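# Move desk items onto closet shelves, then close closet

## Task

Transfer every object currently on the desk onto the closet's shelves and close the closet door completely. An object still gripped or touched by the robot at the end does not count as placed, and nothing may be held in place only by the robot. The robot must not topple or finish leaning. When finished, open the gripper and back away from everything.

## Robot and tools

ROBOT. A Hello Robot Stretch 3 with one arm: a two-wheeled base (0.33 m long, 0.34 m wide), a lift that slides up a mast, and a telescoping arm pointing out of the robot's RIGHT side, ending in a wrist with yaw, pitch and roll and a two-finger gripper. The arm only reaches sideways, so to shift the gripper forward or back you drive the base. Spinning in place pivots about the point between the drive wheels, 0.05 m behind the front edge; with the arm pulled in and the wrist folded, the sweep radius is 0.28 m, while an unfolded level wrist reaches past that circle. A loose object may occasionally be nudged by an outside disturbance.

FRAMES. Base frame: origin on the floor between the drive wheels, x ahead, y to the left, z upward. hand_pose is expressed in this frame at the point where closed fingertips meet; with all wrist joints at zero its x axis points up, y back toward the mast, z toward the rear. Odometry frame is the base frame as it stood when the scene began. Heading is positive to the left, within -3.142 to 3.142.

execute_actions. Argument actions: a list holding exactly one action, or empty (then it only reports state and images). An action may contain base, joints, or both, plus optional contact_limits; its motions start at once and may finish at different times. base takes exactly one command, an offset from the base's last reported position: {"translate_m": d} drives straight d metres (-1 to 1, forward positive; no sideways motion), or {"rotate_rad": d} turns in place by d radians (-3.2 to 3.2, left/counter-clockwise positive). joints is a map of absolute targets by name: lift_m 0 to 1.1 m (arm height); arm_m 0 to 0.52 m (extension); wrist_yaw_rad -1.345 to 4.42 (0 along the arm, positive swings toward the front, 3.0 folds over the base); wrist_pitch_rad -1.57 to 0.451 (0 level, negative tips fingers down); wrist_roll_rad -2.911 to 2.911 (0 fingers side by side, level); gripper_m -0.089 to 0.179 (larger is wider; true fingertip gap is about 0.007 less when nearly closed and 0.025 less when wide; zero gap below 0.007); head_pan_rad -3.953 to 1.73 (0 ahead, positive left, -1.57 faces along the arm); head_tilt_rad -1.53 to 0.419 (negative looks down). Done tolerances: ±0.004 for lift, arm and gripper, ±0.02 for yaw, roll and head, ±0.05 for pitch. An action lasts at most 15 s. Joints or base omitted from an action may keep pushing toward earlier targets without the status showing it. contact_limits accepts only arm_m: a motor_effort percent (1 to 100) at which the arm motion halts with contact_stop (negative sense when retracting); smaller is softer, too small stops instantly, and it also caps the arm's holding force until the next action. Optional cameras: list of head_camera, nav_camera, wrist_camera or all (omitted/null/all gives all, [] gives none). Unknown keys, names or out-of-range values reject the whole call with no motion. If a call reports a stop, the remaining motion calls in that same reply are skipped.

wait: seconds 0 to 10; commands nothing and returns the same state and images. zoom_image: camera plus region [x0, y0, x1, y1] in pixels of that camera's latest full image, top-left origin, at most 504x504. finished_scene: scene number; ends the scene irreversibly after the last command is held and reports success. Replying without any tool call ends everything.

RESULT LINES. base_status and joint_status tell how each motion ended: done (for the base this only means the wheels turned as ordered, slip included), off_target (stopped short and possibly still pushing), contact_stop, time_out or torque_fault (old target dropped; the joint holds where it rests unless slack or switched off). on_its_own covers uncommanded joints; its "held at" is the held target, not the actual position. Arm and lift stop themselves on firm contact and then go slack until recommanded; a slack lift can sink under load or be pushed up by closing fingers on a surface. Base, wrist and head have no contact stop. A wrist servo strained for several seconds switches off for 10 s (torque_fault). motor_effort gives percent of maximum, positive toward larger joint values, with peak in brackets; readings carry sizeable fixed and random errors. Positive wheel effort means pushing forward. lidar_m: 12 distances in metres from the base origin, 30-degree sectors starting straight ahead and going counter-clockwise (4th left, 7th behind, 10th right); "-" means nothing; scan plane 0.17 m high, range 0.15 to 12 m; misses clear objects, thin legs and the robot, and parts of sectors 5, 6, 9, 10 can be hidden. wrist_depth_mm and head_depth_mm: 7x7 median depths in mm from the top left (45-1000 and 280-4000; head grid is sideways). base_odometry counts wheel turns only; turned_by_wheels and turned_by_imu give turn since last result; base_tilt gives forward/right lean in degrees with a fixed bias up to about 4. Camera calibration (K, distortion, T_world_to_cam, pos_world in base frame) is supplied and approximate.

SPEED. Base runs fast (0.30 m/s, 1.9 rad/s) only when stowed: lift_m under 0.30, arm_m under 0.03, wrist_yaw_rad over 2.54; otherwise 0.10 m/s and 0.63 rad/s. Shorter robot motion time is better.

GRIPPING. Close to a gripper_m below the object's width (lower squeezes harder); to release, open at least 0.02 beyond where contact was made. Neither reading nor status confirms a grasp, so check images. Overly hard squeezes get reduced and heavy items may slip; send a new value to re-grip.

AVOID. Fold or unfold the wrist only with lift_m 0.32 to 0.95, wrist_pitch_rad -0.4 and roll near 0; once folded the lift may drop to 0.25. With yaw below -0.4 keep pitch at -0.5 or lower. Pushing into something rigid with the gripper above roughly 0.45 m can tip the robot, especially with a high contact limit or a repeated push. Don't drive while holding or pressing against something fixed, and watch for snagging, particularly in reverse. If tilt appears, reverse the last move in small steps, pull the gripper free, and if needed lower lift_m to about 0.2. Avoid drops, slams, hard hits and strong shoves.

Each tool is called after "Call:" as a command line: name --argument value for each argument, lists and objects as JSON in quotes; but a table of rows of numbers goes row by row, as --pt "numbers of a row", without its own name.

## Session

Call:
execute_actions --actions '[]'

Scene clock: 0.00 s.
base_odometry: x=+0.000 y=+0.000 heading=+0.000 (m, m, rad; odometry frame)
turned_by_wheels: +0.000 (rad since the last result)
turned_by_imu: +0.000 (rad since the last result)
base_tilt: forward=+0.8 right=+2.3 (deg)
lidar_m: 1.99 2.33 2.36 2.69 2.52 2.29 1.53 1.45 1.47 1.88 1.53 1.61
head_depth_mm: 1494 1856 1835 1819 1796 1774 1773 / 1635 2239 3057 3042 2025 2001 1971 / 1733 2575 2990 2970 2940 2958 2228 / 1736 2565 2741 2787 2758 2730 2211 / 1736 2463 2543 2542 2585 2527 2189 / 1761 2359 2388 2396 2393 2378 2202 / 1755 2245 2255 2243 2258 2257 2174
base_status: not commanded
joint_positions: lift_m=+0.550 arm_m=+0.002 wrist_yaw_rad=+2.840 wrist_pitch_rad=-0.420 wrist_roll_rad=-0.017 gripper_m=+0.037 head_pan_rad=-0.020 head_tilt_rad=-0.004
joint_status: not commanded
motor_effort: left_wheel=+1 right_wheel=+0 lift_m=+35 arm_m=+0 wrist_yaw_rad=+0 wrist_pitch_rad=+8 wrist_roll_rad=+0 gripper_m=+1 head_pan_rad=+0 head_tilt_rad=+2 (%)
hand_pose: x=+0.0454 y=+0.0669 z=+0.5619 quat_wxyz=(+0.250, +0.700, +0.044, +0.668) (m; base frame)
wrist_depth_mm: - - - - - - - / - - - - - - - / - - - - - - - / - - - - - - - / 971 - - 997 - 989 - / 812 - 839 842 870 839 871 / 709 713 718 726 718 729 737
pictures: head_camera (sideways: a quarter turn clockwise sets it upright), nav_camera (sideways: a quarter turn counterclockwise sets it upright), wrist_camera
Images, in order (width x height): head_camera 896x504, nav_camera 672x504, wrist_camera 644x364.

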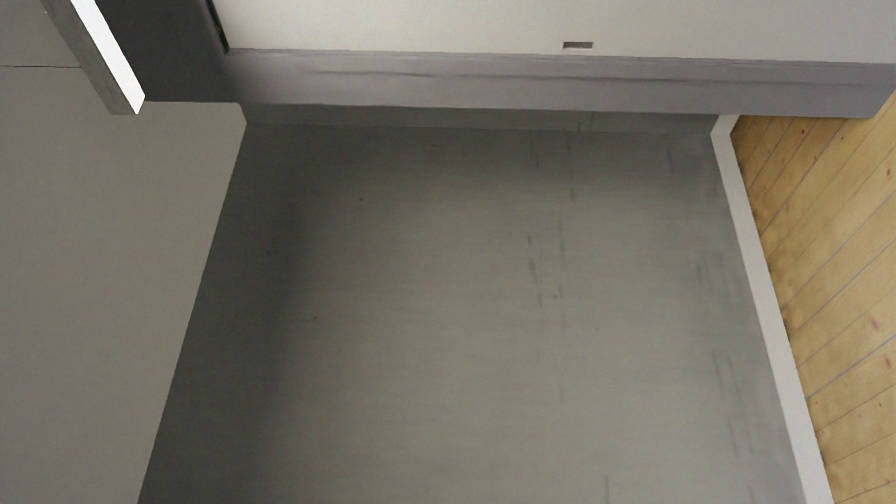

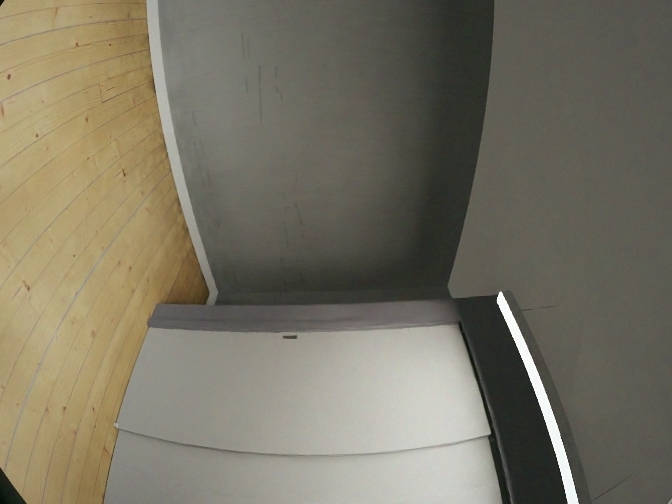

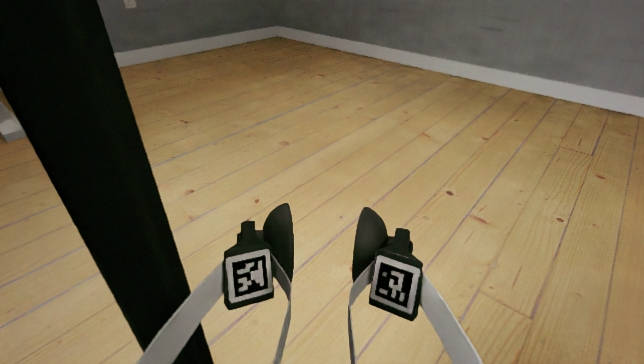

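Call:
execute_actions --actions '[{"joints":{"head_pan_rad":-1.5,"head_tilt_rad":-0.3}}]' --cameras '["nav_camera"]'

Call:
execute_actions --actions '[{"joints":{"head_pan_rad":-3.3,"head_tilt_rad":-0.3}}]' --cameras '["nav_camera"]'

Scene clock: 1.40 s.
base_odometry: x=+0.000 y=+0.000 heading=+0.000 (m, m, rad; odometry frame)
turned_by_wheels: +0.000 (rad since the last result)
turned_by_imu: +0.000 (rad since the last result)
base_tilt: forward=+0.9 right=+2.4 (deg)
lidar_m: 1.98 2.33 2.37 2.69 2.52 2.29 1.54 1.44 1.47 1.88 1.53 1.62
head_depth_mm: 1732 1802 1823 1910 1963 1904 1527 / 1986 2032 2122 2203 2278 2003 1520 / 2284 2369 2507 2642 2627 1978 1525 / 2226 2337 2482 2615 2658 1955 1507 / 2115 2217 2336 2450 2509 1972 1516 / 1345 1407 1474 1537 1627 1733 1513 / 1284 1349 1410 1494 1589 1693 1504
base_status: not commanded
joint_positions: lift_m=+0.550 arm_m=+0.002 wrist_yaw_rad=+2.840 wrist_pitch_rad=-0.420 wrist_roll_rad=-0.017 gripper_m=+0.037 head_pan_rad=-1.493 head_tilt_rad=-0.296
joint_status: all done
motor_effort: left_wheel=+1(1) right_wheel=+0(1) lift_m=+35(35) arm_m=+0(0) wrist_yaw_rad=+0(1) wrist_pitch_rad=+8(8) wrist_roll_rad=+0(0) gripper_m=+1(1) head_pan_rad=-4(58) head_tilt_rad=-2(27) (%)
hand_pose: x=+0.0454 y=+0.0669 z=+0.5619 quat_wxyz=(+0.250, +0.700, +0.044, +0.668) (m; base frame)
wrist_depth_mm: - - - - - - - / - - - - - - - / - - - - - - - / - - - - - - - / 963 - - 984 - - - / 814 - 854 835 869 860 854 / 712 707 719 720 716 729 741
pictures: nav_camera (sideways: a quarter turn counterclockwise sets it upright)
camera_calibration (this result's frames):
nav_camera: T_world_to_cam=[[-0.00329327, -0.266101, 0.96394, -1.20717], [-0.999854, -0.0152857, -0.00763568, 0.0741306], [0.0167664, -0.963824, -0.266012, 0.309575], [0, 0, 0, 1]] pos_world=[0.0649538, -0.0217191, 1.24655]
Images, in order (width x height): nav_camera 672x504.

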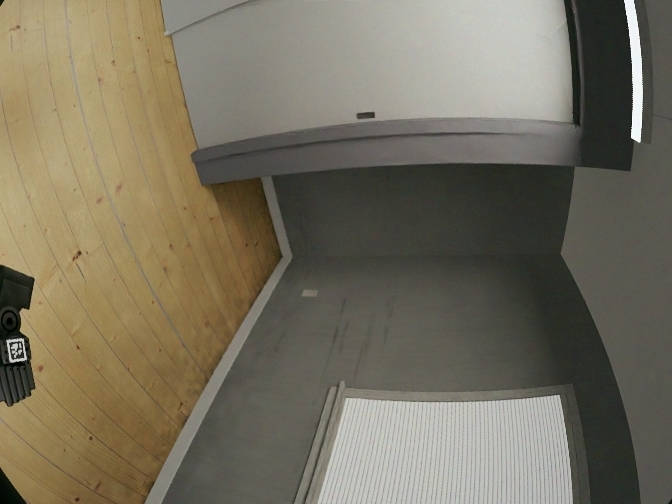

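Scene clock: 2.80 s.
base_odometry: x=+0.000 y=+0.000 heading=+0.000 (m, m, rad; odometry frame)
turned_by_wheels: +0.000 (rad since the last result)
turned_by_imu: +0.000 (rad since the last result)
base_tilt: forward=+0.8 right=+2.3 (deg)
lidar_m: 1.98 2.34 2.37 2.68 2.52 2.29 1.54 1.44 1.47 1.88 1.54 1.62
head_depth_mm: 2231 2388 2553 2633 2552 1993 1525 / 1989 2122 2272 2416 2549 1974 1518 / 1775 1882 2015 2149 2298 1983 1516 / 1619 1707 1809 1907 2051 1977 1514 / 1490 1560 1642 1725 1832 1879 1507 / 1378 1451 1518 1587 1662 1743 1508 / 1275 1339 1403 1472 1538 1629 1495
base_status: not commanded
joint_positions: lift_m=+0.550 arm_m=+0.002 wrist_yaw_rad=+2.840 wrist_pitch_rad=-0.420 wrist_roll_rad=-0.017 gripper_m=+0.037 head_pan_rad=-3.293 head_tilt_rad=-0.296
joint_status: all done
motor_effort: left_wheel=+1(1) right_wheel=+0(1) lift_m=+35(35) arm_m=+0(1) wrist_yaw_rad=+0(0) wrist_pitch_rad=+8(9) wrist_roll_rad=+0(1) gripper_m=+1(0) head_pan_rad=-5(58) head_tilt_rad=-2(1) (%)
hand_pose: x=+0.0454 y=+0.0669 z=+0.5619 quat_wxyz=(+0.250, +0.700, +0.044, +0.668) (m; base frame)
wrist_depth_mm: - - - - - - - / - - - - - - - / - - - - - - - / - - - - - - - / 956 - - 994 - - - / 823 - 859 838 881 863 844 / 713 708 716 718 713 732 727
pictures: nav_camera (sideways: a quarter turn counterclockwise sets it upright)
camera_calibration (this result's frames):
nav_camera: T_world_to_cam=[[-0.258587, 0.063696, 0.963886, -1.20554], [0.212287, 0.977178, -0.00762295, 0.06672], [-0.942373, 0.202649, -0.266207, 0.31568], [0, 0, 0, 1]] pos_world=[-0.0284118, -0.0523816, 1.24655]
Images, in order (width x height): nav_camera 672x504.

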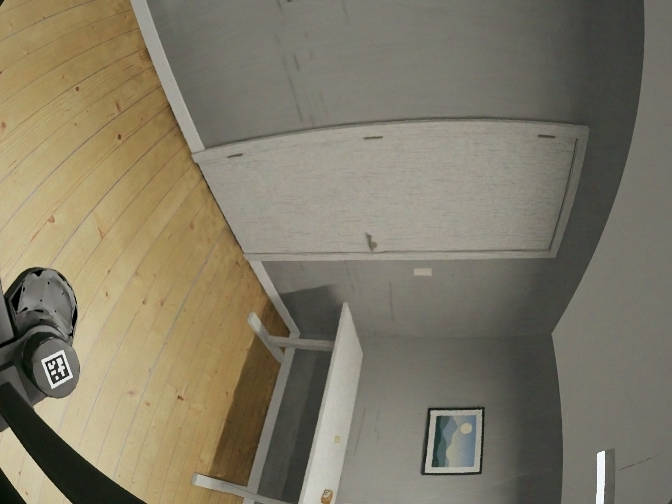

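Call:
execute_actions --actions '[{"joints":{"head_pan_rad":1.7,"head_tilt_rad":-0.3}}]' --cameras '["nav_camera","head_camera"]'

Scene clock: 5.53 s.
base_odometry: x=+0.000 y=+0.000 heading=+0.000 (m, m, rad; odometry frame)
turned_by_wheels: +0.000 (rad since the last result)
turned_by_imu: +0.000 (rad since the last result)
base_tilt: forward=+0.7 right=+2.2 (deg)
lidar_m: 1.98 2.33 2.37 2.69 2.51 2.28 1.53 1.45 1.47 1.87 1.53 1.61
head_depth_mm: 2793 2924 3052 3197 2860 1999 1528 / 2663 2837 3006 3197 2856 1984 1508 / 2557 2687 2842 3040 2830 1978 1516 / 2401 2531 2699 2857 2871 1972 1521 / 2297 2438 2574 2693 2762 1966 1516 / 2206 2314 2436 2591 2704 1975 1510 / - - - - - - -
base_status: not commanded
joint_positions: lift_m=+0.550 arm_m=+0.002 wrist_yaw_rad=+2.840 wrist_pitch_rad=-0.420 wrist_roll_rad=-0.017 gripper_m=+0.037 head_pan_rad=+1.693 head_tilt_rad=-0.296
joint_status: all done
motor_effort: left_wheel=+1(1) right_wheel=+0(0) lift_m=+35(35) arm_m=+0(0) wrist_yaw_rad=+1(0) wrist_pitch_rad=+8(8) wrist_roll_rad=+0(0) gripper_m=+0(1) head_pan_rad=+5(57) head_tilt_rad=-2(3) (%)
hand_pose: x=+0.0454 y=+0.0669 z=+0.5619 quat_wxyz=(+0.250, +0.700, +0.044, +0.668) (m; base frame)
wrist_depth_mm: - - - - - - - / - - - - - - - / - - - - - - - / - - - - - - - / 969 - - 994 - - - / 816 - 853 840 868 841 859 / 713 704 722 720 715 746 735
pictures: head_camera (sideways: a quarter turn clockwise sets it upright), nav_camera (sideways: a quarter turn counterclockwise sets it upright)
camera_calibration (this result's frames):
head_camera: T_world_to_cam=[[0.0446188, -0.260381, -0.964474, 1.27433], [-0.986044, -0.166482, -0.000671072, 0.00986428], [-0.160393, 0.951044, -0.264176, 0.300195], [0, 0, 0, 1]] pos_world=[0.00101655, 0.0479564, 1.30837]
nav_camera: T_world_to_cam=[[-0.0084212, 0.266183, 0.963886, -1.20707], [0.998218, 0.0591843, -0.00762295, 0.0619258], [-0.059076, 0.962104, -0.266207, 0.310292], [0, 0, 0, 1]] pos_world=[-0.0536496, 0.0191021, 1.24655]
Images, in order (width x height): head_camera 896x504, nav_camera 672x504.

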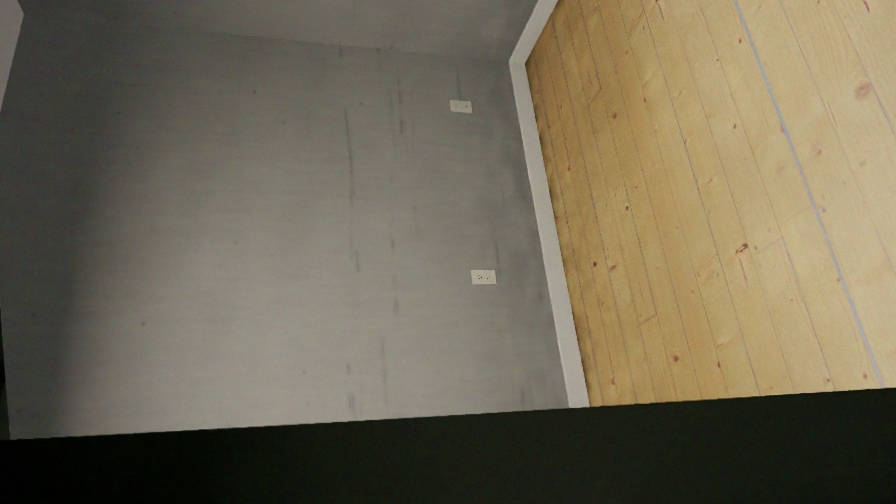

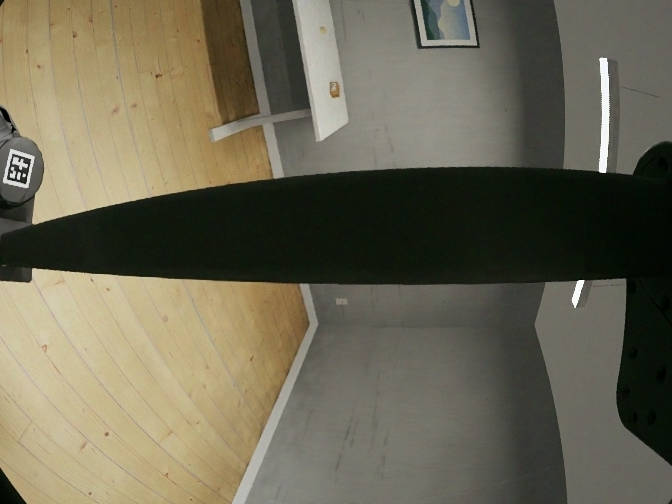

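Call:
execute_actions --actions '[{"base":{"rotate_rad":-0.85},"joints":{"head_pan_rad":0,"head_tilt_rad":-0.1}}]' --cameras '["nav_camera","head_camera"]'

Scene clock: 7.93 s.
base_odometry: x=+0.000 y=+0.000 heading=-0.850 (m, m, rad; odometry frame)
turned_by_wheels: -0.850 (rad since the last result)
turned_by_imu: -0.846 (rad since the last result)
base_tilt: forward=+0.8 right=+2.4 (deg)
lidar_m: 1.54 1.66 2.37 2.33 2.49 2.55 2.05 1.85 1.47 1.44 1.55 1.54
head_depth_mm: 1351 1428 1409 1411 1443 1462 1486 / 1384 1472 1488 1514 1547 1574 1594 / 1400 1493 1515 1550 1563 1604 1637 / 1429 1527 1554 1576 1607 1632 1657 / 1458 1537 1569 1595 1633 1663 1682 / 1485 1544 1555 1596 1622 1649 1674 / 1523 1579 1591 1630 1659 1686 1710
base_status: done
joint_positions: lift_m=+0.550 arm_m=+0.002 wrist_yaw_rad=+2.840 wrist_pitch_rad=-0.420 wrist_roll_rad=-0.017 gripper_m=+0.037 head_pan_rad=+0.007 head_tilt_rad=-0.112
joint_status: all done
motor_effort: left_wheel=+3(7) right_wheel=-2(5) lift_m=+35(35) arm_m=-1(0) wrist_yaw_rad=+0(0) wrist_pitch_rad=+8(8) wrist_roll_rad=+0(0) gripper_m=-1(0) head_pan_rad=-4(58) head_tilt_rad=+6(22) (%)
hand_pose: x=+0.0454 y=+0.0669 z=+0.5619 quat_wxyz=(+0.250, +0.700, +0.044, +0.668) (m; base frame)
wrist_depth_mm: - - - - - - - / - - - - - - - / - - - - - - - / - - - - - - - / 971 - - 997 985 999 - / 821 - 859 830 875 843 860 / 714 700 722 723 726 739 748
pictures: head_camera (sideways: a quarter turn clockwise sets it upright), nav_camera (sideways: a quarter turn counterclockwise sets it upright)
camera_calibration (this result's frames):
head_camera: T_world_to_cam=[[-0.0827951, -0.0131872, -0.996479, 1.31701], [-0.0513731, 0.998639, -0.00894732, 0.0149387], [0.995242, 0.0504515, -0.0833599, 0.0577848], [0, 0, 0, 1]] pos_world=[0.0522998, -0.000465961, 1.31733]
nav_camera: T_world_to_cam=[[0.0844905, -0.0234364, 0.996149, -1.24987], [-0.0532709, -0.9984, -0.0189711, 0.0831171], [0.994999, -0.0514628, -0.0856038, 0.068779], [0, 0, 0, 1]] pos_world=[0.0415948, 0.0572312, 1.25252]
Images, in order (width x height): head_camera 896x504, nav_camera 672x504.

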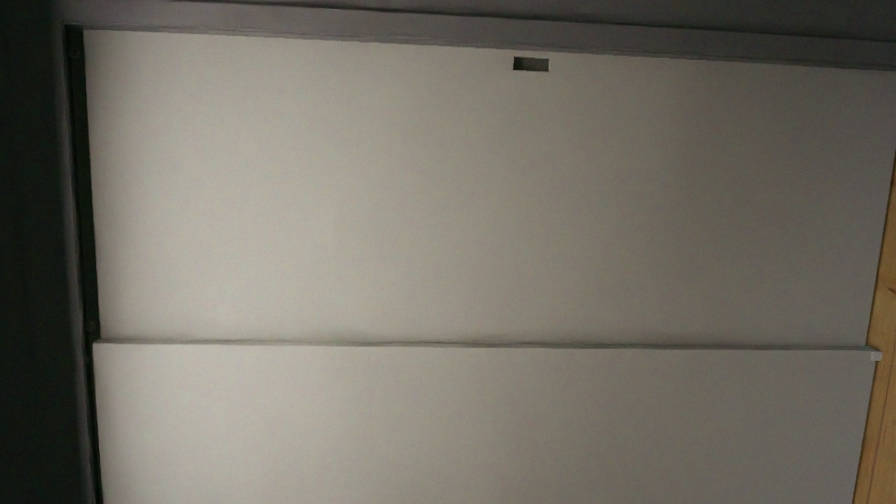

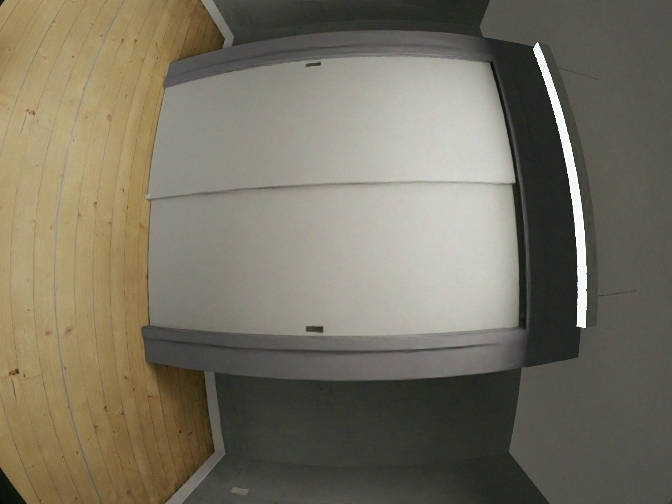

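Call:
execute_actions --actions '[{"base":{"rotate_rad":-0.37}}]' --cameras '[]'

Call:
execute_actions --actions '[{"base":{"translate_m":0.97}}]' --cameras '[]'

Call:
execute_actions --actions '[{"base":{"rotate_rad":1.77},"joints":{"lift_m":0.9,"wrist_yaw_rad":0,"wrist_pitch_rad":0,"gripper_m":-0.02,"head_pan_rad":-1.57,"head_tilt_rad":-0.4}}]'

Scene clock: 9.80 s.
base_odometry: x=+0.000 y=+0.000 heading=-1.220 (m, m, rad; odometry frame)
turned_by_wheels: -0.370 (rad since the last result)
turned_by_imu: -0.368 (rad since the last result)
base_tilt: forward=+0.8 right=+2.3 (deg)
lidar_m: 1.53 1.59 1.77 2.33 2.33 2.69 2.05 2.35 1.66 1.45 1.44 1.66
head_depth_mm: 2066 2367 2388 2437 2486 2492 1888 / 2075 2290 2349 2396 2434 2460 1893 / 1879 2254 2306 2335 2388 2386 1887 / 1444 1462 1484 1528 1547 1582 1622 / 1403 1497 1517 1542 1574 1624 1646 / 1437 1462 1492 1521 1543 1572 1612 / 1403 1430 1451 1485 1520 1541 1571
base_status: done
joint_positions: lift_m=+0.550 arm_m=+0.002 wrist_yaw_rad=+2.840 wrist_pitch_rad=-0.420 wrist_roll_rad=-0.017 gripper_m=+0.037 head_pan_rad=+0.007 head_tilt_rad=-0.112
joint_status: not commanded
motor_effort: left_wheel=+3(7) right_wheel=-2(4) lift_m=+35(35) arm_m=+0(0) wrist_yaw_rad=+0(0) wrist_pitch_rad=+9(8) wrist_roll_rad=+0(0) gripper_m=+0(1) head_pan_rad=-4(4) head_tilt_rad=+7(7) (%)
hand_pose: x=+0.0454 y=+0.0669 z=+0.5619 quat_wxyz=(+0.250, +0.700, +0.044, +0.668) (m; base frame)
wrist_depth_mm: - - - - - - - / - - - - - - - / - - - - - - - / - - - - - - - / 947 - - 989 997 - - / 816 - 844 830 890 844 862 / 706 700 713 719 720 735 729
pictures: none
No camera images: the call's "cameras" was empty. Leave "cameras" out to get every camera's image.

Scene clock: 20.47 s.
base_odometry: x=+0.334 y=-0.911 heading=-1.220 (m, m, rad; odometry frame)
turned_by_wheels: +0.000 (rad since the last result)
turned_by_imu: -0.001 (rad since the last result)
base_tilt: forward=+0.8 right=+2.3 (deg)
lidar_m: 0.58 0.58 0.75 1.20 2.59 2.99 3.47 2.40 1.38 1.19 1.19 1.36
head_depth_mm: 1338 1360 1393 1417 1438 1483 1511 / 1306 1333 1358 1375 1399 1436 1470 / 1265 1291 1317 1346 1377 1402 1439 / 527 537 547 557 567 579 591 / 516 525 534 545 554 565 576 / 492 500 510 518 528 537 547 / 550 561 570 580 591 604 613
base_status: done
joint_positions: lift_m=+0.550 arm_m=+0.002 wrist_yaw_rad=+2.840 wrist_pitch_rad=-0.420 wrist_roll_rad=-0.017 gripper_m=+0.037 head_pan_rad=+0.007 head_tilt_rad=-0.112
joint_status: not commanded
motor_effort: left_wheel=+3(8) right_wheel=-3(3) lift_m=+35(35) arm_m=+0(0) wrist_yaw_rad=+1(0) wrist_pitch_rad=+8(8) wrist_roll_rad=+0(0) gripper_m=+1(0) head_pan_rad=-4(4) head_tilt_rad=+6(6) (%)
hand_pose: x=+0.0454 y=+0.0669 z=+0.5619 quat_wxyz=(+0.250, +0.700, +0.044, +0.668) (m; base frame)
wrist_depth_mm: - - - - 858 650 527 / - - - - 896 673 546 / - - - - 950 711 562 / - - - - - 740 578 / 960 - - 985 982 771 608 / 823 - 850 836 868 795 623 / 712 695 711 715 721 742 585
pictures: none
No camera images: the call's "cameras" was empty. Leave "cameras" out to get every camera's image.

Scene clock: 24.50 s.
base_odometry: x=+0.334 y=-0.911 heading=+0.550 (m, m, rad; odometry frame)
turned_by_wheels: +1.770 (rad since the last result)
turned_by_imu: +1.761 (rad since the last result)
base_tilt: forward=+0.9 right=+2.4 (deg)
lidar_m: 1.82 2.65 3.47 3.02 1.81 1.26 1.18 1.21 1.41 0.58 0.67 0.87
head_depth_mm: 469 511 1247 1359 1489 1620 1395 / 470 503 539 583 632 697 1397 / 470 502 539 583 633 704 - / 458 492 529 570 625 687 761 / 524 561 603 651 707 775 861 / 525 563 603 654 708 777 859 / 525 562 605 654 711 780 866
base_status: done
joint_positions: lift_m=+0.900 arm_m=+0.002 wrist_yaw_rad=+0.002 wrist_pitch_rad=-0.023 wrist_roll_rad=-0.017 gripper_m=-0.020 head_pan_rad=-1.563 head_tilt_rad=-0.395
joint_status: all done
motor_effort: left_wheel=-1(6) right_wheel=+3(4) lift_m=+44(45) arm_m=+0(0) wrist_yaw_rad=-1(6) wrist_pitch_rad=+13(15) wrist_roll_rad=+0(0) gripper_m=-9(86) head_pan_rad=-5(59) head_tilt_rad=-1(28) (%)
hand_pose: x=-0.0210 y=-0.4027 z=+1.0084 quat_wxyz=(+0.713, +0.009, -0.701, -0.008) (m; base frame)
wrist_depth_mm: 379 380 378 325 329 - - / 392 393 391 332 339 - - / 402 405 405 344 350 - - / 412 420 422 356 363 - - / 432 431 433 - 374 - - / 449 448 446 - 392 - - / 461 466 462 399 408 - -
pictures: head_camera (sideways: a quarter turn clockwise sets it upright), nav_camera (sideways: a quarter turn counterclockwise sets it upright), wrist_camera
camera_calibration (this result's frames):
head_camera: T_world_to_cam=[[-0.0154307, 0.357636, -0.933733, 1.23456], [0.998587, 0.0530054, 0.00379956, -0.00806208], [0.0508517, -0.932355, -0.357949, 0.420948], [0, 0, 0, 1]] pos_world=[0.00569477, -0.0486215, 1.30346]
nav_camera: T_world_to_cam=[[-0.0211926, -0.359215, 0.933014, -1.16667], [-0.99847, 0.0552724, -0.00139921, 0.0660024], [-0.0510673, -0.931617, -0.359837, 0.432099], [0, 0, 0, 1]] pos_world=[0.0632427, -0.0201847, 1.2441]
wrist_camera: T_world_to_cam=[[-0.998485, -0.0289402, 0.0467929, -0.076178], [-0.0520138, 0.219275, -0.974276, 1.09822], [0.0179352, -0.975234, -0.220449, -0.00135716], [0, 0, 0, 1]] pos_world=[-0.0189155, -0.244342, 1.07324]
Images, in order (width x height): head_camera 896x504, nav_camera 672x504, wrist_camera 644x364.

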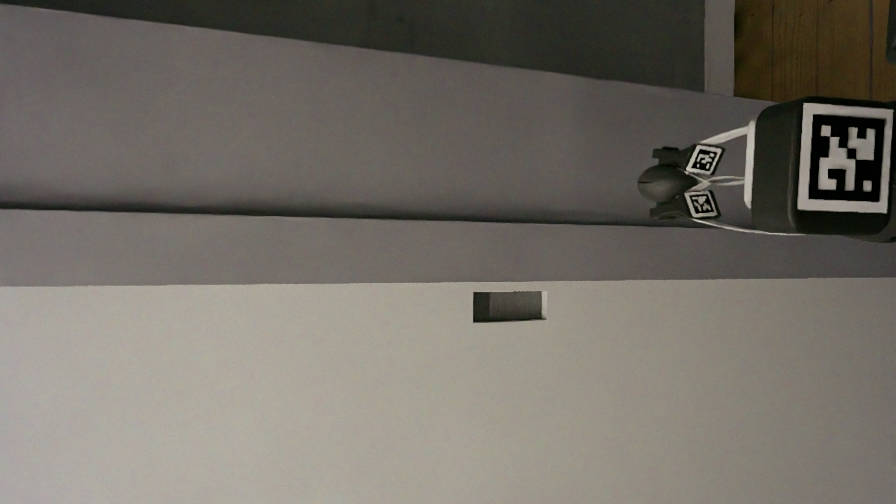

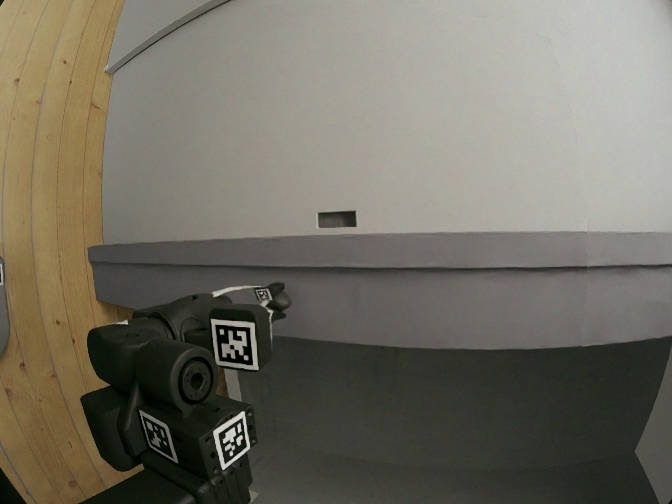

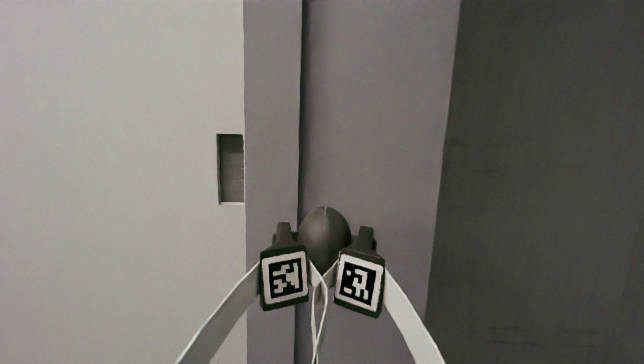

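Call:
execute_actions --actions '[{"base":{"translate_m":0.11}}]' --cameras '[]'

Call:
execute_actions --actions '[{"joints":{"arm_m":0.30},"contact_limits":{"arm_m":15}}]' --cameras '["head_camera","wrist_camera"]'

Scene clock: 26.77 s.
base_odometry: x=+0.427 y=-0.853 heading=+0.550 (m, m, rad; odometry frame)
turned_by_wheels: +0.000 (rad since the last result)
turned_by_imu: +0.000 (rad since the last result)
base_tilt: forward=+0.8 right=+2.3 (deg)
lidar_m: 2.49 2.53 3.29 3.04 1.98 1.37 1.30 1.32 0.62 0.58 0.66 0.86
head_depth_mm: 459 494 531 574 622 684 761 / 454 482 520 566 616 678 756 / 514 548 588 628 688 699 - / 517 553 594 642 700 766 849 / 517 554 597 643 699 766 849 / 518 555 596 644 702 769 854 / 518 554 596 646 702 770 849
base_status: done
joint_positions: lift_m=+0.900 arm_m=+0.002 wrist_yaw_rad=+0.002 wrist_pitch_rad=-0.023 wrist_roll_rad=-0.017 gripper_m=-0.020 head_pan_rad=-1.563 head_tilt_rad=-0.395
joint_status: not commanded
motor_effort: left_wheel=-2(3) right_wheel=+1(6) lift_m=+43(43) arm_m=+0(0) wrist_yaw_rad=-1(1) wrist_pitch_rad=+13(13) wrist_roll_rad=+0(0) gripper_m=-8(8) head_pan_rad=-4(4) head_tilt_rad=-2(2) (%)
hand_pose: x=-0.0210 y=-0.4027 z=+1.0084 quat_wxyz=(+0.713, +0.009, -0.701, -0.008) (m; base frame)
wrist_depth_mm: 372 375 376 377 312 324 - / 382 387 387 385 321 331 - / 397 398 399 398 337 344 - / 409 410 415 413 350 355 - / 423 424 428 - 361 369 - / 439 438 441 - 379 382 - / 453 455 462 454 390 399 -
pictures: none
No camera images: the call's "cameras" was empty. Leave "cameras" out to get every camera's image.

Scene clock: 30.40 s.
base_odometry: x=+0.427 y=-0.853 heading=+0.550 (m, m, rad; odometry frame)
turned_by_wheels: +0.000 (rad since the last result)
turned_by_imu: -0.010 (rad since the last result)
base_tilt: forward=+0.8 right=+2.3 (deg)
lidar_m: 1.74 2.54 3.31 3.03 1.98 1.37 1.29 1.32 0.62 0.58 0.66 0.85
head_depth_mm: 464 496 534 577 617 - 1278 / 451 487 524 571 605 - 789 / 513 542 583 621 - - 781 / 518 554 595 642 702 770 854 / 515 555 595 644 703 769 850 / 518 552 595 643 701 768 850 / 518 554 595 644 702 768 853
base_status: not commanded
joint_positions: lift_m=+0.900 arm_m=+0.167 wrist_yaw_rad=-0.002 wrist_pitch_rad=-0.002 wrist_roll_rad=-0.017 gripper_m=-0.020 head_pan_rad=-1.564 head_tilt_rad=-0.398
joint_status: arm_m contact_stop (moved +0.164 of +0.298)
on_its_own: arm_m is slack since a contact_stop, until your next command for it (your +0.300 is given up)
motor_effort: left_wheel=+1(29) right_wheel=-1(3) lift_m=+40(44) arm_m=+0(20) wrist_yaw_rad=+2(11) wrist_pitch_rad=+1(36) wrist_roll_rad=+0(0) gripper_m=-10(12) head_pan_rad=-4(4) head_tilt_rad=-1(2) (%)
contact_limits: arm_m 15 (drawing in: default 17, maximum 27; extending or still: default 22, maximum 36)
hand_pose: x=-0.0221 y=-0.5678 z=+1.0140 quat_wxyz=(+0.713, +0.000, -0.701, -0.002) (m; base frame)
wrist_depth_mm: 221 223 225 226 156 171 173 / 227 229 231 231 161 176 178 / 233 236 237 239 166 181 183 / 240 243 245 243 171 187 189 / 249 250 253 - 176 193 195 / 256 258 259 - 182 199 201 / 263 267 269 267 189 206 208
pictures: head_camera (sideways: a quarter turn clockwise sets it upright), wrist_camera
camera_calibration (this result's frames):
head_camera: T_world_to_cam=[[-0.0152113, 0.360669, -0.93257, 1.23304], [0.998623, 0.0523193, 0.0039457, -0.00825255], [0.0502145, -0.931225, -0.360968, 0.424882], [0, 0, 0, 1]] pos_world=[0.00566201, -0.048626, 1.30329]
wrist_camera: T_world_to_cam=[[-0.998598, -0.0236342, 0.0473734, -0.0798962], [-0.0511336, 0.198712, -0.978723, 1.13265], [0.0137177, -0.979773, -0.199641, -0.184836], [0, 0, 0, 1]] pos_world=[-0.019332, -0.408057, 1.07544]
Images, in order (width x height): head_camera 896x504, wrist_camera 644x364.

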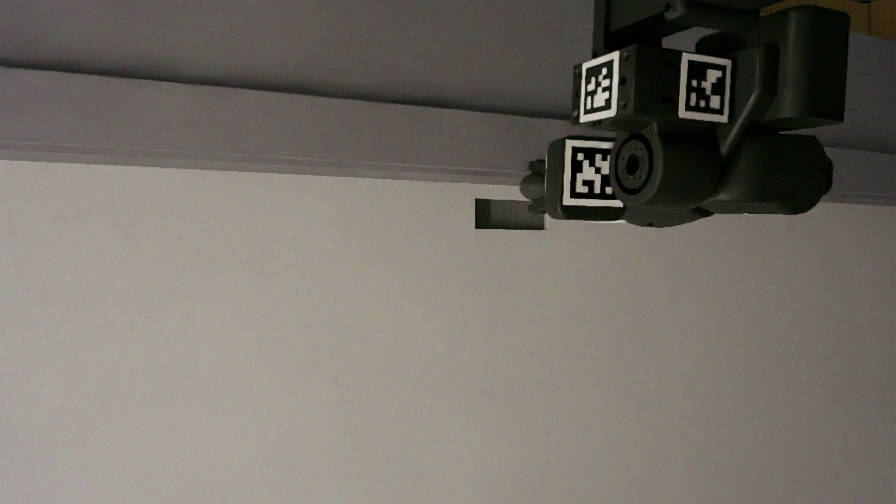

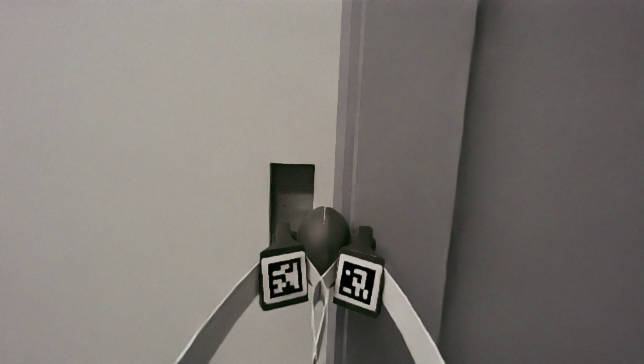

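Call:
execute_actions --actions '[{"base":{"translate_m":0.03},"joints":{"arm_m":0.14}}]' --cameras '[]'

Call:
execute_actions --actions '[{"joints":{"arm_m":0.32},"contact_limits":{"arm_m":15}}]' --cameras '["wrist_camera"]'

Scene clock: 31.67 s.
base_odometry: x=+0.453 y=-0.838 heading=+0.550 (m, m, rad; odometry frame)
turned_by_wheels: +0.000 (rad since the last result)
turned_by_imu: +0.000 (rad since the last result)
base_tilt: forward=+0.8 right=+2.4 (deg)
lidar_m: 2.46 2.50 3.26 3.01 2.00 1.41 1.32 1.34 0.62 0.58 0.66 0.85
head_depth_mm: 452 488 527 573 616 - - / 461 491 521 560 602 - - / 515 551 592 633 675 - - / 514 551 593 641 698 764 847 / 515 552 593 642 697 764 850 / 514 551 593 640 697 765 847 / 514 550 592 641 696 765 851
base_status: done
joint_positions: lift_m=+0.900 arm_m=+0.140 wrist_yaw_rad=-0.002 wrist_pitch_rad=-0.016 wrist_roll_rad=-0.017 gripper_m=-0.020 head_pan_rad=-1.564 head_tilt_rad=-0.398
joint_status: all done
motor_effort: left_wheel=+2(6) right_wheel=-1(4) lift_m=+40(40) arm_m=-3(2) wrist_yaw_rad=+2(2) wrist_pitch_rad=+9(10) wrist_roll_rad=+0(0) gripper_m=-9(10) head_pan_rad=-4(4) head_tilt_rad=-1(1) (%)
hand_pose: x=-0.0219 y=-0.5411 z=+1.0102 quat_wxyz=(+0.713, +0.005, -0.701, -0.007) (m; base frame)
wrist_depth_mm: 241 243 245 247 186 180 194 / 248 250 253 255 185 186 200 / 256 258 260 263 191 203 206 / 265 266 269 274 198 210 213 / 272 275 277 - 203 218 221 / 281 284 286 - 208 226 229 / 290 295 298 298 219 234 237
pictures: none
No camera images: the call's "cameras" was empty. Leave "cameras" out to get every camera's image.

Scene clock: 34.27 s.
base_odometry: x=+0.453 y=-0.838 heading=+0.550 (m, m, rad; odometry frame)
turned_by_wheels: +0.000 (rad since the last result)
turned_by_imu: +0.046 (rad since the last result)
base_tilt: forward=-1.9 right=-1.8 (deg)
lidar_m: 2.46 2.53 3.19 2.22 1.93 1.38 1.32 1.36 0.62 0.59 0.68 0.88
head_depth_mm: 545 576 610 648 - 743 803 / 539 571 606 637 - 739 803 / 596 630 667 705 - 813 877 / 608 644 682 726 776 832 904 / 610 648 685 731 782 839 907 / 614 650 691 735 786 843 914 / 616 652 692 738 789 852 922
base_status: not commanded
joint_positions: lift_m=+0.900 arm_m=+0.318 wrist_yaw_rad=+0.010 wrist_pitch_rad=-0.158 wrist_roll_rad=-0.017 gripper_m=-0.020 head_pan_rad=-1.564 head_tilt_rad=-0.398
joint_status: all done
on_its_own: base_tilt is 4.9 degrees off its reading at the scene's start (forward=+0.8 right=+2.3); wrist_pitch_rad is at rest, and its effort (+91) is outside its rest range (-20 to +32)
motor_effort: left_wheel=-3(9) right_wheel=-1(3) lift_m=+38(39) arm_m=+13(18) wrist_yaw_rad=-8(18) wrist_pitch_rad=+91(91) wrist_roll_rad=+0(0) gripper_m=-9(10) head_pan_rad=-4(4) head_tilt_rad=-1(1) (%)
contact_limits: arm_m 15 (drawing in: default 17, maximum 27; extending or still: default 22, maximum 36)
hand_pose: x=-0.0191 y=-0.7125 z=+0.9744 quat_wxyz=(+0.711, +0.060, -0.698, -0.052) (m; base frame)
wrist_depth_mm: 150 150 148 147 96 74 74 / 157 156 154 153 96 77 77 / 163 162 161 160 97 81 80 / 171 170 168 167 100 84 83 / 179 178 176 - 103 88 87 / 189 188 185 - 101 92 92 / 198 197 195 198 115 97 97
pictures: wrist_camera
camera_calibration (this result's frames):
wrist_camera: T_world_to_cam=[[-0.998183, -0.042615, 0.042601, -0.0873159], [-0.054806, 0.34824, -0.935802, 1.18746], [0.0250438, -0.936436, -0.349943, -0.157098], [0, 0, 0, 1]] pos_world=[-0.0181429, -0.564355, 1.05997]
Images, in order (width x height): wrist_camera 644x364.

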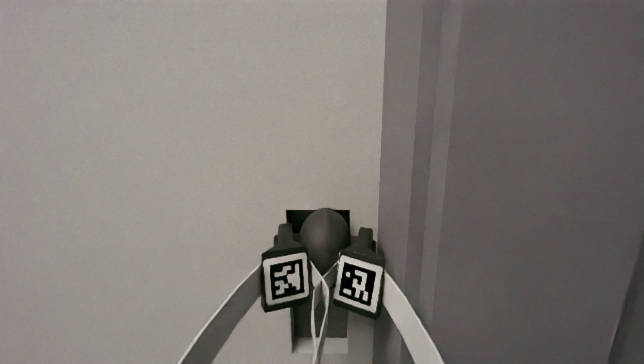

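Leaning; back off the arm.

Call:
execute_actions --actions '[{"joints":{"arm_m":0.245}}]' --cameras '["wrist_camera"]'

Scene clock: 36.03 s.
base_odometry: x=+0.453 y=-0.838 heading=+0.550 (m, m, rad; odometry frame)
turned_by_wheels: +0.000 (rad since the last result)
turned_by_imu: -0.057 (rad since the last result)
base_tilt: forward=+0.8 right=+2.2 (deg)
lidar_m: 1.68 2.50 3.23 3.46 2.03 1.41 1.32 1.34 0.62 0.58 0.66 0.84
head_depth_mm: 463 497 537 580 610 713 767 / 462 492 525 567 - 707 764 / 521 558 593 641 - 771 782 / 520 558 599 647 703 770 852 / 519 558 597 646 703 771 849 / 519 555 597 644 700 768 848 / 517 554 597 644 699 766 849
base_status: not commanded
joint_positions: lift_m=+0.900 arm_m=+0.244 wrist_yaw_rad=+0.008 wrist_pitch_rad=+0.013 wrist_roll_rad=-0.017 gripper_m=-0.020 head_pan_rad=-1.564 head_tilt_rad=-0.398
joint_status: all done
motor_effort: left_wheel=+2(3) right_wheel=+0(1) lift_m=+40(39) arm_m=+6(15) wrist_yaw_rad=-7(12) wrist_pitch_rad=-8(91) wrist_roll_rad=+0(0) gripper_m=-10(9) head_pan_rad=-4(4) head_tilt_rad=+0(1) (%)
hand_pose: x=-0.0194 y=-0.6457 z=+1.0179 quat_wxyz=(+0.713, -0.002, -0.701, +0.007) (m; base frame)
wrist_depth_mm: 155 156 157 158 118 87 88 / 159 160 162 163 116 89 90 / 162 164 165 167 115 91 92 / 167 168 170 172 113 94 95 / 172 173 174 - 111 97 98 / 176 178 179 - 112 99 101 / 181 183 185 189 120 102 104
pictures: wrist_camera
camera_calibration (this result's frames):
wrist_camera: T_world_to_cam=[[-0.998307, -0.0333711, 0.0476377, -0.0857935], [-0.0529766, 0.183607, -0.981571, 1.14516], [0.0240095, -0.982433, -0.185064, -0.276864], [0, 0, 0, 1]] pos_world=[-0.0183344, -0.485122, 1.0769]
Images, in order (width x height): wrist_camera 644x364.

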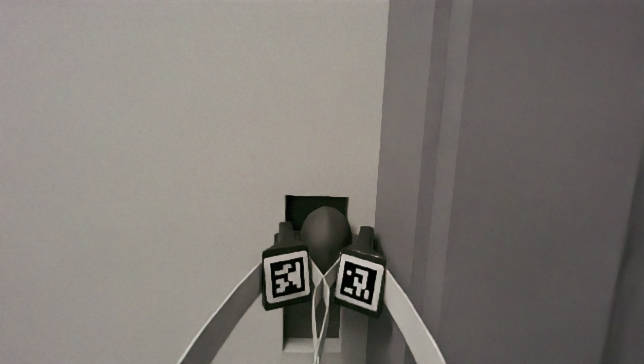

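Tip is in the slot. Drive forward.

Call:
execute_actions --actions '[{"base":{"translate_m":0.25}}]' --cameras '["nav_camera","wrist_camera"]'

Scene clock: 40.63 s.
base_odometry: x=+0.666 y=-0.707 heading=+0.550 (m, m, rad; odometry frame)
turned_by_wheels: +0.000 (rad since the last result)
turned_by_imu: -0.279 (rad since the last result)
base_tilt: forward=+1.0 right=+2.4 (deg)
lidar_m: 0.93 2.26 2.47 3.56 3.31 1.89 1.53 1.52 0.66 0.60 0.60 0.65
head_depth_mm: 470 510 556 614 663 777 861 / 512 539 560 602 - 730 791 / 512 550 593 640 - 793 839 / 496 533 572 619 674 740 819 / 481 516 554 596 648 706 783 / 469 498 535 575 622 679 746 / 455 484 518 556 600 653 715
base_status: done
joint_positions: lift_m=+0.900 arm_m=+0.244 wrist_yaw_rad=-0.082 wrist_pitch_rad=-0.001 wrist_roll_rad=-0.017 gripper_m=-0.020 head_pan_rad=-1.564 head_tilt_rad=-0.398
joint_status: not commanded
on_its_own: wrist_yaw_rad is held at -0.071, not at your +0.000, by its stall guard, which is not easing now
motor_effort: left_wheel=-2(18) right_wheel=+6(24) lift_m=+39(39) arm_m=+4(7) wrist_yaw_rad=+10(51) wrist_pitch_rad=+1(7) wrist_roll_rad=+0(0) gripper_m=-11(15) head_pan_rad=-4(4) head_tilt_rad=-1(1) (%)
hand_pose: x=-0.0425 y=-0.6448 z=+1.0142 quat_wxyz=(+0.713, -0.028, -0.700, -0.030) (m; base frame)
wrist_depth_mm: 122 129 142 158 146 112 117 / 124 132 146 163 147 113 123 / 127 136 150 168 149 117 129 / 129 139 155 177 150 119 161 / 133 143 159 - 151 124 169 / 136 147 161 - 145 128 178 / 140 151 174 197 165 132 189
pictures: nav_camera (sideways: a quarter turn counterclockwise sets it upright), wrist_camera
camera_calibration (this result's frames):
nav_camera: T_world_to_cam=[[-0.0215912, -0.362232, 0.931838, -1.16514], [-0.998405, 0.0564415, -0.00119318, 0.0657338], [-0.0521622, -0.930377, -0.362873, 0.436057], [0, 0, 0, 1]] pos_world=[0.0632179, -0.0200627, 1.24403]
wrist_camera: T_world_to_cam=[[-0.997315, 0.0558805, 0.0473209, -0.0506927], [-0.0351383, 0.201752, -0.978806, 1.14978], [-0.0642433, -0.977841, -0.199246, -0.262486], [0, 0, 0, 1]] pos_world=[-0.0270183, -0.485807, 1.07551]
Images, in order (width x height): nav_camera 672x504, wrist_camera 644x364.

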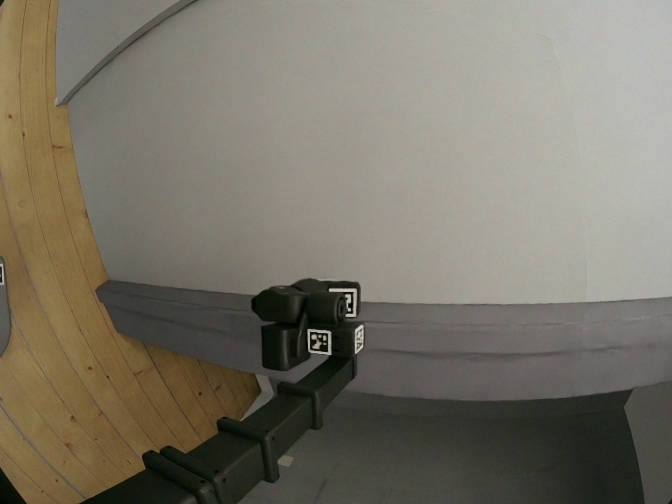

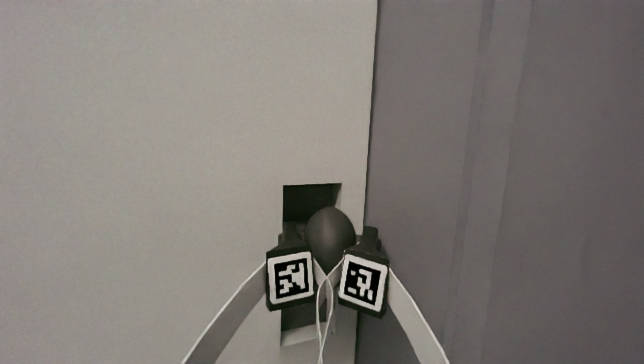

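Call:
execute_actions --actions '[{"joints":{"arm_m":0.0}}]' --cameras '[]'

Call:
execute_actions --actions '[{"base":{"rotate_rad":0.29}}]' --cameras '[]'

Call:
execute_actions --actions '[{"base":{"translate_m":0.45}}]' --cameras '[]'

Call:
execute_actions --actions '[{"base":{"rotate_rad":-1.57},"joints":{"wrist_yaw_rad":1.57,"arm_m":0.5,"head_pan_rad":-0.8,"head_tilt_rad":-0.3}}]' --cameras '["nav_camera","wrist_camera"]'

Scene clock: 43.93 s.
base_odometry: x=+0.666 y=-0.707 heading=+0.550 (m, m, rad; odometry frame)
turned_by_wheels: +0.000 (rad since the last result)
turned_by_imu: +0.000 (rad since the last result)
base_tilt: forward=+0.9 right=+2.3 (deg)
lidar_m: 0.93 2.26 2.47 3.53 3.30 1.89 1.53 1.52 0.66 0.60 0.60 0.65
head_depth_mm: 470 508 554 611 681 756 846 / 510 541 562 601 645 704 - / 510 548 592 641 702 759 - / 496 530 571 619 673 740 817 / 481 513 552 596 646 704 780 / 467 497 533 574 620 676 744 / 453 483 517 554 598 651 713
base_status: not commanded
joint_positions: lift_m=+0.900 arm_m=+0.002 wrist_yaw_rad=-0.072 wrist_pitch_rad=-0.018 wrist_roll_rad=-0.017 gripper_m=-0.020 head_pan_rad=-1.564 head_tilt_rad=-0.398
joint_status: all done
joint sent to its limit — the command would take arm_m past its lower limit, so that joint was sent only as far as its limit.
on_its_own: wrist_yaw_rad is held at -0.071, not at your +0.000, by its stall guard, which is not easing now
motor_effort: left_wheel=+2(3) right_wheel=-1(6) lift_m=+39(39) arm_m=-2(0) wrist_yaw_rad=+1(13) wrist_pitch_rad=+10(10) wrist_roll_rad=+0(0) gripper_m=-10(11) head_pan_rad=-4(4) head_tilt_rad=-1(1) (%)
hand_pose: x=-0.0399 y=-0.4024 z=+1.0100 quat_wxyz=(+0.713, -0.019, -0.701, -0.032) (m; base frame)
wrist_depth_mm: 292 314 345 376 340 405 - / 299 324 356 389 355 419 - / 305 332 364 401 368 440 - / 314 343 380 412 381 - - / 324 352 390 - 417 - - / 331 361 394 - 442 - - / 341 373 428 452 454 - -
pictures: none
No camera images: the call's "cameras" was empty. Leave "cameras" out to get every camera's image.

Scene clock: 45.57 s.
base_odometry: x=+0.666 y=-0.707 heading=+0.840 (m, m, rad; odometry frame)
turned_by_wheels: +0.290 (rad since the last result)
turned_by_imu: +0.288 (rad since the last result)
base_tilt: forward=+0.7 right=+2.4 (deg)
lidar_m: 2.25 2.30 2.97 3.07 2.33 1.61 1.52 1.54 0.60 0.60 0.60 0.72
head_depth_mm: 472 507 544 588 640 704 768 / 472 507 544 588 642 703 - / 472 506 544 589 641 703 - / 472 505 544 587 641 702 781 / 472 506 543 588 639 701 778 / 472 505 543 588 639 704 776 / 472 505 544 588 639 700 779
base_status: done
joint_positions: lift_m=+0.900 arm_m=+0.002 wrist_yaw_rad=-0.072 wrist_pitch_rad=-0.018 wrist_roll_rad=-0.017 gripper_m=-0.020 head_pan_rad=-1.564 head_tilt_rad=-0.398
joint_status: not commanded
on_its_own: wrist_yaw_rad is held at -0.071, not at your +0.000, by its stall guard, which is not easing now
motor_effort: left_wheel=-1(5) right_wheel=+2(5) lift_m=+39(39) arm_m=-2(3) wrist_yaw_rad=+1(1) wrist_pitch_rad=+10(10) wrist_roll_rad=+0(0) gripper_m=-9(10) head_pan_rad=-4(3) head_tilt_rad=-1(1) (%)
hand_pose: x=-0.0399 y=-0.4024 z=+1.0100 quat_wxyz=(+0.713, -0.019, -0.701, -0.032) (m; base frame)
wrist_depth_mm: 308 315 324 332 345 347 287 / 317 325 333 343 352 360 295 / 326 335 343 353 364 368 307 / 336 346 354 363 378 384 318 / 344 357 367 - 391 386 329 / 358 367 377 - 408 381 353 / 370 381 394 408 420 384 369
pictures: none
No camera images: the call's "cameras" was empty. Leave "cameras" out to get every camera's image.

Scene clock: 51.37 s.
base_odometry: x=+0.966 y=-0.372 heading=+0.840 (m, m, rad; odometry frame)
turned_by_wheels: +0.000 (rad since the last result)
turned_by_imu: -0.001 (rad since the last result)
base_tilt: forward=+0.8 right=+2.4 (deg)
lidar_m: 1.81 1.84 2.38 3.14 3.03 2.09 1.97 0.86 0.60 0.51 0.52 0.68
head_depth_mm: 439 472 507 547 596 654 720 / 440 471 506 549 595 653 - / 440 471 506 547 595 654 - / 404 433 466 503 555 611 681 / 400 428 461 498 541 594 659 / 400 428 460 497 541 593 658 / 400 429 460 498 542 594 657
base_status: done
joint_positions: lift_m=+0.900 arm_m=+0.002 wrist_yaw_rad=-0.072 wrist_pitch_rad=-0.018 wrist_roll_rad=-0.017 gripper_m=-0.020 head_pan_rad=-1.564 head_tilt_rad=-0.398
joint_status: not commanded
on_its_own: wrist_yaw_rad is held at -0.071, not at your +0.000, by its stall guard, which is not easing now
motor_effort: left_wheel=-1(3) right_wheel=+2(6) lift_m=+39(39) arm_m=-2(2) wrist_yaw_rad=+0(1) wrist_pitch_rad=+10(10) wrist_roll_rad=+0(0) gripper_m=-9(7) head_pan_rad=-4(4) head_tilt_rad=-2(1) (%)
hand_pose: x=-0.0399 y=-0.4024 z=+1.0100 quat_wxyz=(+0.713, -0.019, -0.701, -0.032) (m; base frame)
wrist_depth_mm: 235 241 248 297 305 313 324 / 241 247 255 305 315 322 333 / 250 256 264 316 326 337 345 / 257 263 272 327 336 346 361 / 265 271 279 - 349 360 372 / 274 281 289 - 361 373 386 / 282 290 303 363 372 388 402
pictures: none
No camera images: the call's "cameras" was empty. Leave "cameras" out to get every camera's image.

Scene clock: 56.20 s.
base_odometry: x=+0.966 y=-0.372 heading=-0.730 (m, m, rad; odometry frame)
turned_by_wheels: -1.570 (rad since the last result)
turned_by_imu: -1.562 (rad since the last result)
base_tilt: forward=+0.8 right=+2.3 (deg)
lidar_m: 0.51 0.52 0.67 1.80 1.84 2.38 3.10 3.05 2.10 1.97 0.86 0.59
head_depth_mm: 1761 1856 1966 2056 2156 1957 1501 / 754 799 854 955 1042 1155 1405 / 753 796 842 890 948 1008 1088 / 671 711 755 803 855 919 988 / 606 637 673 711 753 799 852 / 552 577 605 637 670 707 748 / 506 528 550 576 604 634 668
base_status: done
joint_positions: lift_m=+0.900 arm_m=+0.500 wrist_yaw_rad=+1.568 wrist_pitch_rad=-0.018 wrist_roll_rad=-0.017 gripper_m=-0.020 head_pan_rad=-0.807 head_tilt_rad=-0.310
joint_status: all done
motor_effort: left_wheel=+3(8) right_wheel=-1(5) lift_m=+39(39) arm_m=+2(0) wrist_yaw_rad=+1(7) wrist_pitch_rad=+10(10) wrist_roll_rad=+0(0) gripper_m=-8(9) head_pan_rad=+4(52) head_tilt_rad=+5(18) (%)
hand_pose: x=+0.2344 y=-0.6454 z=+1.0100 quat_wxyz=(+0.510, +0.500, -0.491, +0.499) (m; base frame)
wrist_depth_mm: 485 494 494 498 445 452 - / 503 504 516 519 456 463 - / 512 522 524 534 470 483 - / 533 536 544 550 485 498 - / 550 554 560 - 502 518 - / 567 573 579 - 525 - - / 590 601 603 609 539 - -
pictures: nav_camera (sideways: a quarter turn counterclockwise sets it upright), wrist_camera
camera_calibration (this result's frames):
nav_camera: T_world_to_cam=[[0.175063, -0.217523, 0.960227, -1.20341], [-0.764197, -0.644947, -0.00677807, 0.0715765], [0.62077, -0.732617, -0.279137, 0.322973], [0, 0, 0, 1]] pos_world=[0.0648777, 0.0210101, 1.24618]
wrist_camera: T_world_to_cam=[[0.0244449, -0.998601, 0.0468935, -0.693945], [-0.214329, -0.0510518, -0.975426, 1.03096], [0.976456, 0.0137936, -0.215277, 0.166118], [0, 0, 0, 1]] pos_world=[0.0757208, -0.642633, 1.07392]
Images, in order (width x height): nav_camera 672x504, wrist_camera 644x364.

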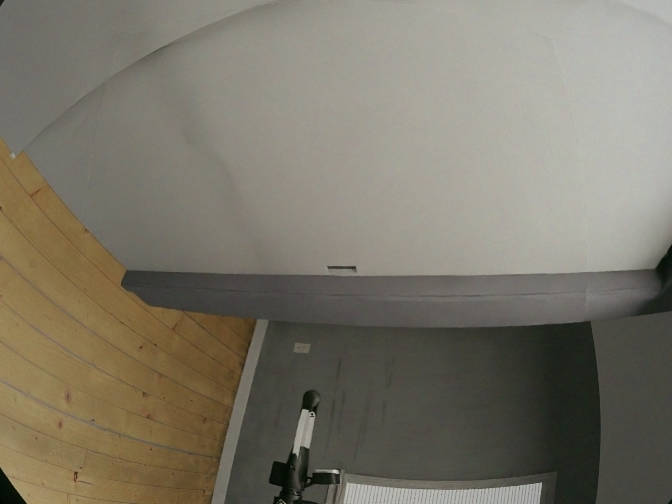

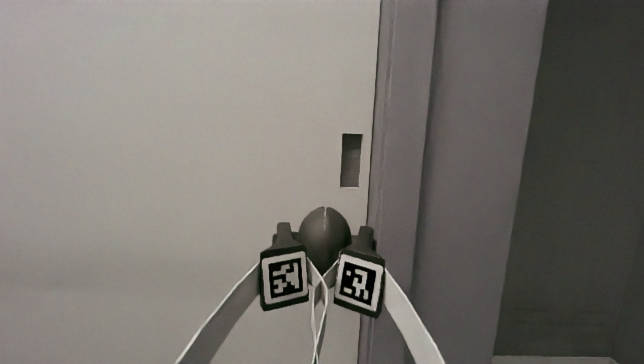

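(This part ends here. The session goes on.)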